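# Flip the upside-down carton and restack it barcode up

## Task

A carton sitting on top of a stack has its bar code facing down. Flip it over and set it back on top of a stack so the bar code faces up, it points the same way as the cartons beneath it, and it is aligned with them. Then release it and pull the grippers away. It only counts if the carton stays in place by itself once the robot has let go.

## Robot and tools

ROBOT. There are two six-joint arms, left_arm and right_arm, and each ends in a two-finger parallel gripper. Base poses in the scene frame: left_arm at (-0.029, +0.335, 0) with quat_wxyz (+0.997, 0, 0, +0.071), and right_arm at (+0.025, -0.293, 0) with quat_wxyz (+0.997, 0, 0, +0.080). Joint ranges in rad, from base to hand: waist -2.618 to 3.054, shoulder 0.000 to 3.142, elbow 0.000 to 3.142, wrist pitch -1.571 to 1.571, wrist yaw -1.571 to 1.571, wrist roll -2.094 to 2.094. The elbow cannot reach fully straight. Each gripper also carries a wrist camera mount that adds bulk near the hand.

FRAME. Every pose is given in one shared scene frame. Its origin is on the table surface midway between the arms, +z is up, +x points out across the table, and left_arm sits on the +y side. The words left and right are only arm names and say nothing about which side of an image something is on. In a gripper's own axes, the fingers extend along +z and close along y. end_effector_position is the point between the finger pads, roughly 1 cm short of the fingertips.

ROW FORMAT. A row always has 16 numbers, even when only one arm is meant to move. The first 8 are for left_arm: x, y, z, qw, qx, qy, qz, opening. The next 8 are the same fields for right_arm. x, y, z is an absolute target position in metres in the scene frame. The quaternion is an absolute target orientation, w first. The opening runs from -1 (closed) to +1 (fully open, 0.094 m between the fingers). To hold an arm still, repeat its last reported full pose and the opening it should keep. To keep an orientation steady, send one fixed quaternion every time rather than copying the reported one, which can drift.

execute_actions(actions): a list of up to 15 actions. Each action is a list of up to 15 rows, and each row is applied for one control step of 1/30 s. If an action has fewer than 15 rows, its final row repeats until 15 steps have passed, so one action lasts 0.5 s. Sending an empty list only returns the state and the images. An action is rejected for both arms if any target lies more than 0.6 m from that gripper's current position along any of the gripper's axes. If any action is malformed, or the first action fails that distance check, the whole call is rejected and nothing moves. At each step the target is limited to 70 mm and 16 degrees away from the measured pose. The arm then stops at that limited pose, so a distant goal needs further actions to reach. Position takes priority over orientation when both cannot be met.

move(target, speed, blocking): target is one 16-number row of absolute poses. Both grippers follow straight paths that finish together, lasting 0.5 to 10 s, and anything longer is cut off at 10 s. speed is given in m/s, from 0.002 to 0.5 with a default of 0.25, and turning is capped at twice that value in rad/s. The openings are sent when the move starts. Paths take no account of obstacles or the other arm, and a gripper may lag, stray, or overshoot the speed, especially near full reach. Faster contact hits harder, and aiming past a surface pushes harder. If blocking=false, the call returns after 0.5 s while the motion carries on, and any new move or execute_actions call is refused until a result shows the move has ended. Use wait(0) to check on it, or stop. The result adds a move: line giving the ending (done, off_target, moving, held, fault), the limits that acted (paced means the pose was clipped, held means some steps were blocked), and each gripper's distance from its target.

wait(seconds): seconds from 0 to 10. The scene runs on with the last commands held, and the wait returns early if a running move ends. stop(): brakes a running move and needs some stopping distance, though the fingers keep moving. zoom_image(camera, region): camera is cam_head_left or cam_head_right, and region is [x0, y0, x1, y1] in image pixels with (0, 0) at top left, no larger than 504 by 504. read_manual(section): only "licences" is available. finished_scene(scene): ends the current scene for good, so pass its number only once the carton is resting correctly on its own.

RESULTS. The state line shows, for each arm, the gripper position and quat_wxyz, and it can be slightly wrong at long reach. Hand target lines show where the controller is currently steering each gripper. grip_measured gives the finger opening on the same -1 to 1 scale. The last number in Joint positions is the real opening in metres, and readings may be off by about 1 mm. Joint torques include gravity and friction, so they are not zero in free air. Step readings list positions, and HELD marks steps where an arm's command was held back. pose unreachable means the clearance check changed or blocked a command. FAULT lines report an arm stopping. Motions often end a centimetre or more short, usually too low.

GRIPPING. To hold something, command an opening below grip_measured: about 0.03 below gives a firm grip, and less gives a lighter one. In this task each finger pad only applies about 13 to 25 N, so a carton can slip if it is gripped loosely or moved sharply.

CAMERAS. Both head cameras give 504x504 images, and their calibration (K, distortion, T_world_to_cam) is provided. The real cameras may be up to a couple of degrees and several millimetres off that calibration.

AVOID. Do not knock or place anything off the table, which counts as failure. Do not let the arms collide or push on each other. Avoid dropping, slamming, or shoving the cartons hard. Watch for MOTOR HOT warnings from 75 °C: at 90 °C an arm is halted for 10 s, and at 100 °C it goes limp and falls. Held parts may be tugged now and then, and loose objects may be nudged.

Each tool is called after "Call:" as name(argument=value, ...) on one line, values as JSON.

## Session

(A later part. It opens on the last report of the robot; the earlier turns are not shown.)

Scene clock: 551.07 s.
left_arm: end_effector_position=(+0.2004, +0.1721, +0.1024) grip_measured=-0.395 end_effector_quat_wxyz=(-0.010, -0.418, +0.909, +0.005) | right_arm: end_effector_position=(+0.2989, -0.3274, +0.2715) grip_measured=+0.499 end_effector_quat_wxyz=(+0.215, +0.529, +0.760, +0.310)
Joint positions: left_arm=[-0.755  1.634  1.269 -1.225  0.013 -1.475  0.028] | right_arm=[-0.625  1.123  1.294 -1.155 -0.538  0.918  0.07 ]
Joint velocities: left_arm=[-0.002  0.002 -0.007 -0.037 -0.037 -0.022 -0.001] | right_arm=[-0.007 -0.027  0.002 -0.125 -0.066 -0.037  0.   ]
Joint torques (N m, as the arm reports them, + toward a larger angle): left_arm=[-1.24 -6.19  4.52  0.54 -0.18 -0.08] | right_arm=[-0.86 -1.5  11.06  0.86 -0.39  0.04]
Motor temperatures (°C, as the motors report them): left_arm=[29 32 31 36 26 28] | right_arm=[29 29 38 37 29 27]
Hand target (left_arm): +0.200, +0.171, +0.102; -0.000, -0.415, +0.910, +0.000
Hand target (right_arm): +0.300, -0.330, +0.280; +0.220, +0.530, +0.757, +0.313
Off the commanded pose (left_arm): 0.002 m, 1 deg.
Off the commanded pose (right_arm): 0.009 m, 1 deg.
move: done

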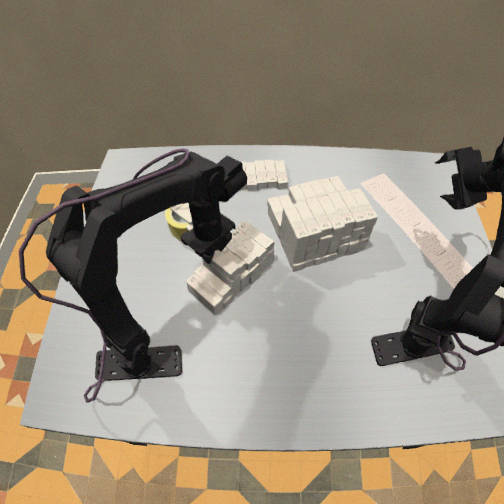

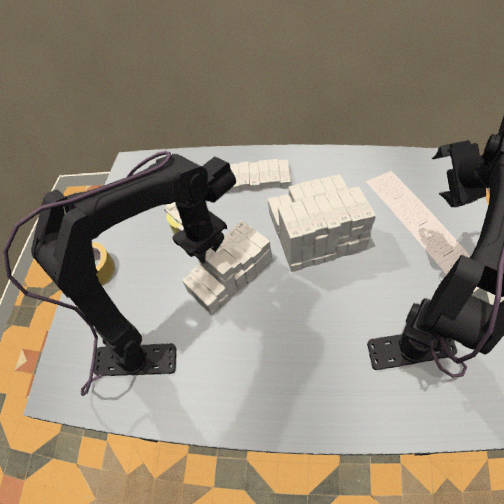

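Call:
execute_actions(actions=[[[0.200,0.1705,0.102,0.0,-0.4147,0.91,0.0,-0.42,0.30,-0.33,0.28,0.2196,0.530,0.7568,0.3135,0.5],[0.200,0.1705,0.102,0.0,-0.4147,0.91,0.0,-0.40,0.30,-0.33,0.28,0.2196,0.530,0.7568,0.3135,0.5],[0.200,0.1705,0.102,0.0,-0.4147,0.91,0.0,-0.39,0.30,-0.33,0.28,0.2196,0.530,0.7568,0.3135,0.5],[0.200,0.1705,0.102,0.0,-0.4147,0.91,0.0,-0.38,0.30,-0.33,0.28,0.2196,0.530,0.7568,0.3135,0.5],[0.200,0.1705,0.102,0.0,-0.4147,0.91,0.0,-0.37,0.30,-0.33,0.28,0.2196,0.530,0.7568,0.3135,0.5],[0.200,0.1705,0.102,0.0,-0.4147,0.91,0.0,-0.35,0.30,-0.33,0.28,0.2196,0.530,0.7568,0.3135,0.5],[0.200,0.1705,0.102,0.0,-0.4147,0.91,0.0,-0.33,0.30,-0.33,0.28,0.2196,0.530,0.7568,0.3135,0.5],[0.200,0.1705,0.102,0.0,-0.4147,0.91,0.0,-0.30,0.30,-0.33,0.28,0.2196,0.530,0.7568,0.3135,0.5]]])

Call:
zoom_image(camera="cam_head_left", region=[185, 230, 255, 300])

Call:
zoom_image(camera="cam_head_right", region=[180, 230, 250, 300])

Scene clock: 569.83 s.
left_arm: end_effector_position=(+0.1990, +0.1732, +0.1001) grip_measured=-0.301 end_effector_quat_wxyz=(-0.012, -0.418, +0.908, +0.008) | right_arm: end_effector_position=(+0.2989, -0.3274, +0.2715) grip_measured=+0.499 end_effector_quat_wxyz=(+0.215, +0.529, +0.760, +0.310)
Joint positions: left_arm=[-0.755  1.634  1.26  -1.222  0.013 -1.476  0.033] | right_arm=[-0.625  1.123  1.294 -1.155 -0.538  0.918  0.07 ]
Joint velocities: left_arm=[-0.002 -0.007 -0.012 -0.022 -0.022  0.007 -0.001] | right_arm=[-0.017  0.012 -0.012  0.051 -0.022 -0.007 -0.001]
Joint torques (N m, as the arm reports them, + toward a larger angle): left_arm=[-1.23 -6.27  5.26  0.5  -0.18 -0.06] | right_arm=[-1.01 -1.66 11.1   0.93 -0.42 -0.03]
Motor temperatures (°C, as the motors report them): left_arm=[29 32 31 36 26 28] | right_arm=[29 29 39 36 29 27]
Hand target (left_arm): +0.200, +0.171, +0.102; -0.000, -0.415, +0.910, +0.000
Hand target (right_arm): +0.300, -0.330, +0.280; +0.220, +0.530, +0.757, +0.313
Off the commanded pose (left_arm): 0.003 m, 2 deg.
Off the commanded pose (right_arm): 0.009 m, 1 deg.
Step readings (end_effector_position):
0: left_arm (+0.2005, +0.1720, +0.1024) | right_arm (+0.2989, -0.3274, +0.2715)
1: left_arm (+0.2005, +0.1720, +0.1024) | right_arm (+0.2989, -0.3274, +0.2715)
2: left_arm (+0.2005, +0.1720, +0.1024) | right_arm (+0.2989, -0.3274, +0.2715)
4: left_arm (+0.2006, +0.1720, +0.1024) | right_arm (+0.2989, -0.3274, +0.2715)
8: left_arm (+0.1993, +0.1730, +0.1004) | right_arm (+0.2989, -0.3274, +0.2715)
15: end_effector_position above

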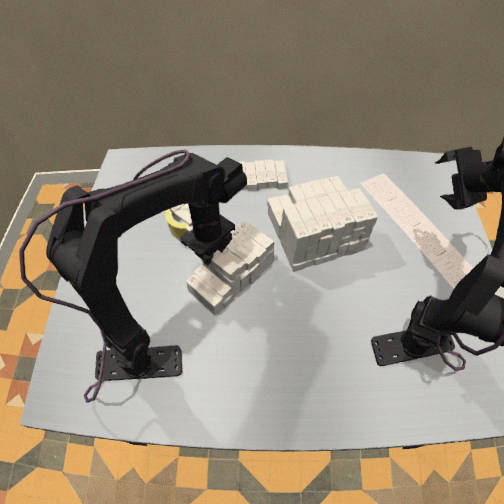

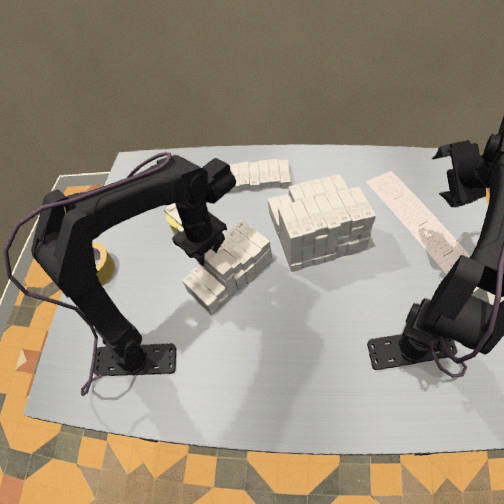

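Region (185, 230, 255, 300) of cam_head_left's 504x504 image, scaled by 7.200, with more detail than that image has.

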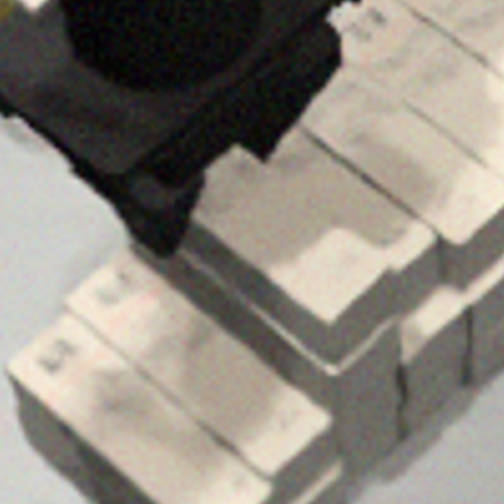

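Region (180, 230, 250, 300) of cam_head_right's 504x504 image, scaled by 7.200, with more detail than that image has.

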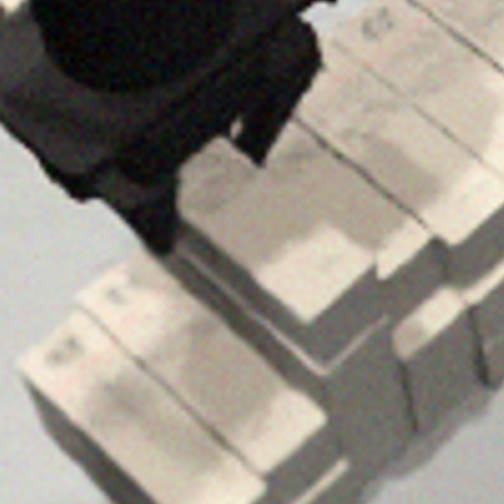

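Call:
execute_actions(actions=[[[0.200,0.1705,0.102,0.0,-0.4147,0.91,0.0,-0.33,0.30,-0.33,0.28,0.2196,0.530,0.7568,0.3135,0.5],[0.200,0.1705,0.102,0.0,-0.4147,0.91,0.0,-0.36,0.30,-0.33,0.28,0.2196,0.530,0.7568,0.3135,0.5],[0.200,0.1705,0.102,0.0,-0.4147,0.91,0.0,-0.39,0.30,-0.33,0.28,0.2196,0.530,0.7568,0.3135,0.5],[0.200,0.1705,0.102,0.0,-0.4147,0.91,0.0,-0.42,0.30,-0.33,0.28,0.2196,0.530,0.7568,0.3135,0.5],[0.200,0.1705,0.102,0.0,-0.4147,0.91,0.0,-0.44,0.30,-0.33,0.28,0.2196,0.530,0.7568,0.3135,0.5],[0.200,0.1705,0.102,0.0,-0.4147,0.91,0.0,-0.44,0.30,-0.33,0.28,0.2196,0.530,0.7568,0.3135,0.5],[0.200,0.1705,0.102,0.0,-0.4147,0.91,0.0,-0.44,0.30,-0.33,0.28,0.2196,0.530,0.7568,0.3135,0.5],[0.1996,0.1700,0.102,0.0,-0.4147,0.91,0.0,-0.44,0.30,-0.33,0.28,0.2196,0.530,0.7568,0.3135,0.5],[0.1992,0.1695,0.102,0.0,-0.4147,0.91,0.0,-0.44,0.30,-0.33,0.28,0.2196,0.530,0.7568,0.3135,0.5],[0.1988,0.1690,0.102,0.0,-0.4147,0.91,0.0,-0.44,0.30,-0.33,0.28,0.2196,0.530,0.7568,0.3135,0.5],[0.1985,0.1686,0.102,0.0,-0.4147,0.91,0.0,-0.44,0.30,-0.33,0.28,0.2196,0.530,0.7568,0.3135,0.5]]])

Call:
zoom_image(camera="cam_head_left", region=[185, 230, 255, 300])

Call:
zoom_image(camera="cam_head_right", region=[180, 230, 250, 300])

Scene clock: 587.93 s.
left_arm: end_effector_position=(+0.1972, +0.1705, +0.1001) grip_measured=-0.399 end_effector_quat_wxyz=(-0.012, -0.416, +0.909, +0.008) | right_arm: end_effector_position=(+0.2989, -0.3274, +0.2715) grip_measured=+0.499 end_effector_quat_wxyz=(+0.215, +0.529, +0.760, +0.310)
Joint positions: left_arm=[-0.766  1.634  1.26  -1.221  0.013 -1.482  0.028] | right_arm=[-0.625  1.123  1.294 -1.155 -0.538  0.918  0.07 ]
Joint velocities: left_arm=[-0.012 -0.002 -0.002 -0.037  0.051 -0.022 -0.001] | right_arm=[ 0.002  0.007 -0.022  0.022  0.007 -0.037 -0.   ]
Joint torques (N m, as the arm reports them, + toward a larger angle): left_arm=[-1.   -6.25  5.32  0.47 -0.17 -0.06] | right_arm=[-0.72 -1.54 11.01  0.86 -0.41  0.1 ]
Motor temperatures (°C, as the motors report them): left_arm=[29 32 31 35 26 28] | right_arm=[29 29 39 36 29 27]
Hand target (left_arm): +0.198, +0.169, +0.102; -0.000, -0.414, +0.910, +0.000
Hand target (right_arm): +0.300, -0.330, +0.280; +0.220, +0.530, +0.757, +0.313
Off the commanded pose (left_arm): 0.003 m, 2 deg.
Off the commanded pose (right_arm): 0.009 m, 1 deg.
Step readings (end_effector_position):
0: left_arm (+0.1990, +0.1732, +0.1001) | right_arm (+0.2989, -0.3274, +0.2715)
1: left_arm (+0.1990, +0.1732, +0.1001) | right_arm (+0.2989, -0.3274, +0.2715)
2: left_arm (+0.1990, +0.1732, +0.1001) | right_arm (+0.2989, -0.3274, +0.2715)
4: left_arm (+0.1991, +0.1731, +0.1001) | right_arm (+0.2989, -0.3274, +0.2715)
8: left_arm (+0.1991, +0.1731, +0.1001) | right_arm (+0.2989, -0.3274, +0.2715)
15: end_effector_position above

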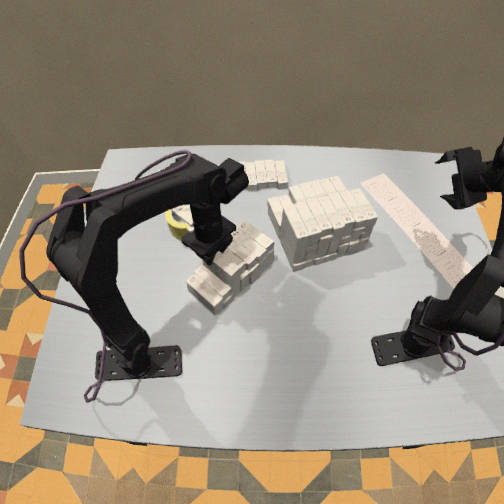

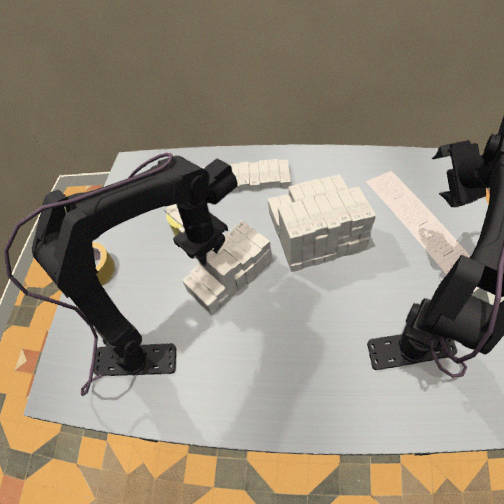

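Region (185, 230, 255, 300) of cam_head_left's 504x504 image, scaled by 7.200, with more detail than that image has.

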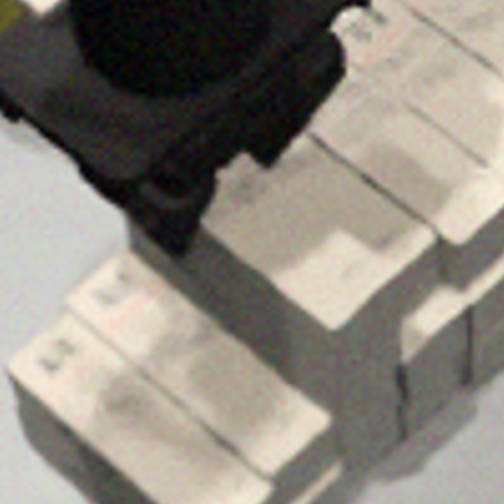

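Region (180, 230, 250, 300) of cam_head_right's 504x504 image, scaled by 7.200, with more detail than that image has.

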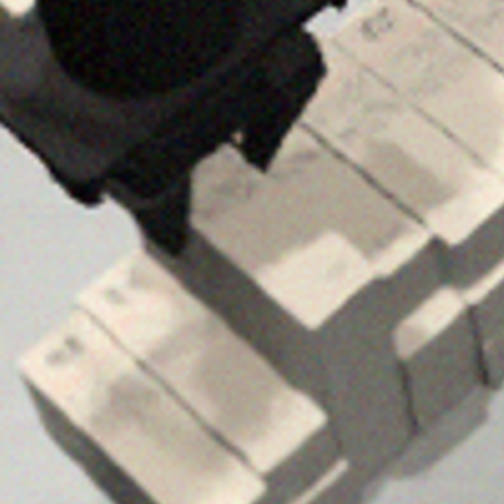

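Call:
execute_actions(actions=[[[0.1985,0.1686,0.102,0.0,-0.4147,0.91,0.0,-0.38,0.30,-0.33,0.28,0.2196,0.530,0.7568,0.3135,0.5],[0.1985,0.1686,0.102,0.0,-0.4147,0.91,0.0,-0.35,0.30,-0.33,0.28,0.2196,0.530,0.7568,0.3135,0.5],[0.1985,0.1686,0.102,0.0,-0.4147,0.91,0.0,-0.28,0.30,-0.33,0.28,0.2196,0.530,0.7568,0.3135,0.5],[0.1985,0.1686,0.103,0.0,-0.4147,0.91,0.0,-0.2,0.30,-0.33,0.28,0.2196,0.530,0.7568,0.3135,0.5],[0.1985,0.1686,0.105,0.0,-0.4147,0.91,0.0,-0.1,0.30,-0.33,0.28,0.2196,0.530,0.7568,0.3135,0.5],[0.1985,0.1686,0.108,0.0,-0.4147,0.91,0.0,0.0,0.30,-0.33,0.28,0.2196,0.530,0.7568,0.3135,0.5],[0.1985,0.1686,0.112,0.0,-0.4147,0.91,0.0,0.1,0.30,-0.33,0.28,0.2196,0.530,0.7568,0.3135,0.5],[0.1985,0.1686,0.117,0.0,-0.4147,0.91,0.0,0.15,0.30,-0.33,0.28,0.2196,0.530,0.7568,0.3135,0.5],[0.1985,0.1686,0.123,0.0,-0.4147,0.91,0.0,0.15,0.30,-0.33,0.28,0.2196,0.530,0.7568,0.3135,0.5],[0.1985,0.1686,0.130,0.0,-0.4147,0.91,0.0,0.15,0.30,-0.33,0.28,0.2196,0.530,0.7568,0.3135,0.5],[0.1985,0.1686,0.137,0.0,-0.4147,0.91,0.0,0.15,0.30,-0.33,0.28,0.2196,0.530,0.7568,0.3135,0.5],[0.1985,0.1686,0.144,0.0,-0.4147,0.91,0.0,0.15,0.30,-0.33,0.28,0.2196,0.530,0.7568,0.3135,0.5],[0.1985,0.1686,0.151,0.0,-0.4147,0.91,0.0,0.15,0.30,-0.33,0.28,0.2196,0.530,0.7568,0.3135,0.5],[0.1985,0.1686,0.157,0.0,-0.4147,0.91,0.0,0.15,0.30,-0.33,0.28,0.2196,0.530,0.7568,0.3135,0.5],[0.1985,0.1686,0.162,0.0,-0.4147,0.91,0.0,0.15,0.30,-0.33,0.28,0.2196,0.530,0.7568,0.3135,0.5]]])

Call:
move(target=[0.24, 0.38, 0.20, 0.08, -0.40, 0.91, 0.0, 0.15, 0.30, -0.33, 0.28, 0.2196, 0.530, 0.7568, 0.3135, 0.5], speed=0.35)

Call:
zoom_image(camera="cam_head_left", region=[185, 225, 265, 305])

Call:
zoom_image(camera="cam_head_right", region=[180, 225, 260, 305])

Scene clock: 606.43 s.
left_arm: end_effector_position=(+0.2069, +0.1635, +0.1357) grip_measured=+0.148 end_effector_quat_wxyz=(-0.002, -0.417, +0.909, -0.009) | right_arm: end_effector_position=(+0.2989, -0.3274, +0.2715) grip_measured=+0.499 end_effector_quat_wxyz=(+0.215, +0.529, +0.760, +0.310)
Joint positions: left_arm=[-0.766  1.634  1.402 -1.324  0.013 -1.485  0.054] | right_arm=[-0.625  1.123  1.294 -1.155 -0.538  0.918  0.07 ]
Joint velocities: left_arm=[-0.002  0.002  0.75  -0.505  0.022  0.066 -0.001] | right_arm=[ 0.002 -0.017  0.012  0.022 -0.051  0.022 -0.001]
Joint torques (N m, as the arm reports them, + toward a larger angle): left_arm=[-0.93 -7.09  7.69  0.17 -0.17 -0.06] | right_arm=[-1.01 -1.48 11.    0.88 -0.36  0.08]
Motor temperatures (°C, as the motors report them): left_arm=[29 32 31 35 26 28] | right_arm=[29 29 39 36 29 27]
Hand target (left_arm): +0.198, +0.169, +0.160; +0.002, -0.415, +0.910, -0.003
Hand target (right_arm): +0.300, -0.330, +0.280; +0.220, +0.530, +0.757, +0.313
Off the commanded pose (left_arm): 0.028 m, 1 deg.
Off the commanded pose (right_arm): 0.009 m, 1 deg.
Step readings (end_effector_position):
0: left_arm (+0.1972, +0.1705, +0.1001) | right_arm (+0.2989, -0.3274, +0.2715)
1: left_arm (+0.1972, +0.1705, +0.1001) | right_arm (+0.2989, -0.3274, +0.2715)
2: left_arm (+0.1972, +0.1705, +0.1001) | right_arm (+0.2989, -0.3274, +0.2715)
4: left_arm (+0.1972, +0.1705, +0.1001) | right_arm (+0.2989, -0.3274, +0.2715)
8: left_arm (+0.1973, +0.1705, +0.1007) | right_arm (+0.2989, -0.3274, +0.2715)
15: end_effector_position above

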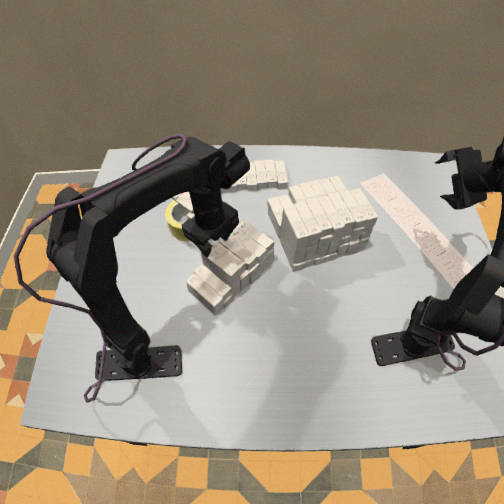

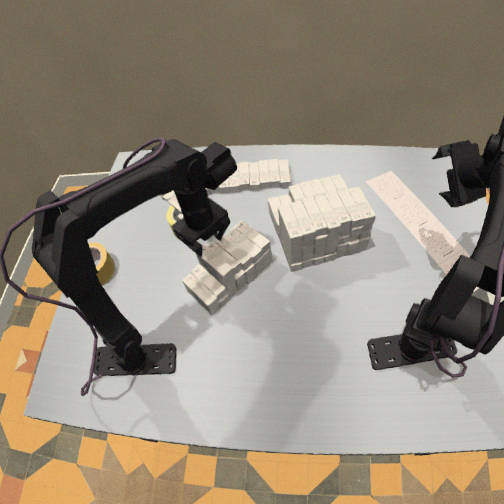

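Scene clock: 607.87 s.
left_arm: end_effector_position=(+0.2409, +0.3780, +0.1928) grip_measured=+0.149 end_effector_quat_wxyz=(+0.083, -0.400, +0.913, +0.003) | right_arm: end_effector_position=(+0.2989, -0.3274, +0.2715) grip_measured=+0.499 end_effector_quat_wxyz=(+0.215, +0.529, +0.760, +0.310)
Joint positions: left_arm=[-0.025  1.454  1.442 -1.402 -0.054 -0.705  0.054] | right_arm=[-0.625  1.123  1.294 -1.155 -0.538  0.918  0.07 ]
Joint velocities: left_arm=[ 0.002 -0.012  0.012 -0.007 -0.022  0.022 -0.001] | right_arm=[ 0.007  0.002 -0.012  0.066  0.037 -0.022 -0.001]
Joint torques (N m, as the arm reports them, + toward a larger angle): left_arm=[ 0.81 -4.11  8.64  0.47  0.04  0.05] | right_arm=[-0.83 -1.41 11.21  0.89 -0.38  0.02]
Motor temperatures (°C, as the motors report them): left_arm=[29 32 31 35 26 28] | right_arm=[29 29 39 36 29 27]
Hand target (left_arm): +0.240, +0.379, +0.200; +0.085, -0.400, +0.912, -0.001
Hand target (right_arm): +0.300, -0.330, +0.280; +0.220, +0.530, +0.757, +0.313
Off the commanded pose (left_arm): 0.008 m, 0 deg.
Off the commanded pose (right_arm): 0.009 m, 1 deg.
move: done

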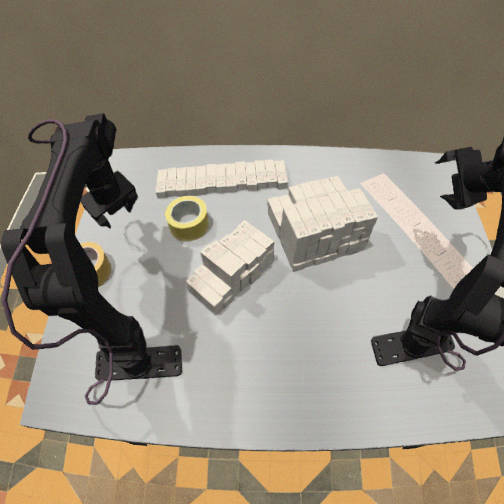

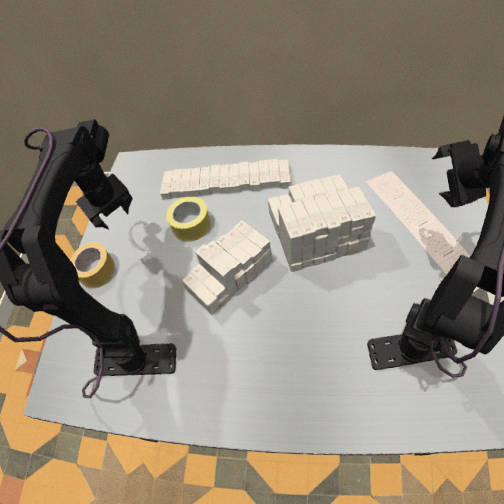

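Region (185, 225, 265, 305) of cam_head_left's 504x504 image, scaled by 6.300, with more detail than that image has.

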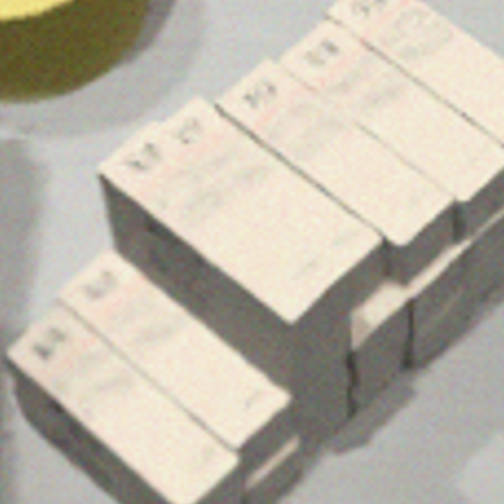

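Region (180, 225, 260, 305) of cam_head_right's 504x504 image, scaled by 6.300, with more detail than that image has.

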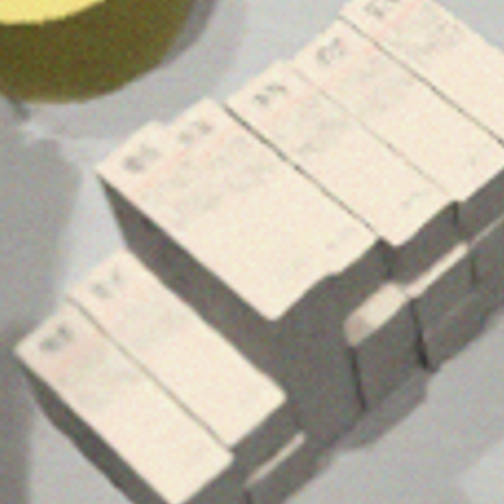

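Call:
finished_scene(scene=1)

The scene is finished: the task was done.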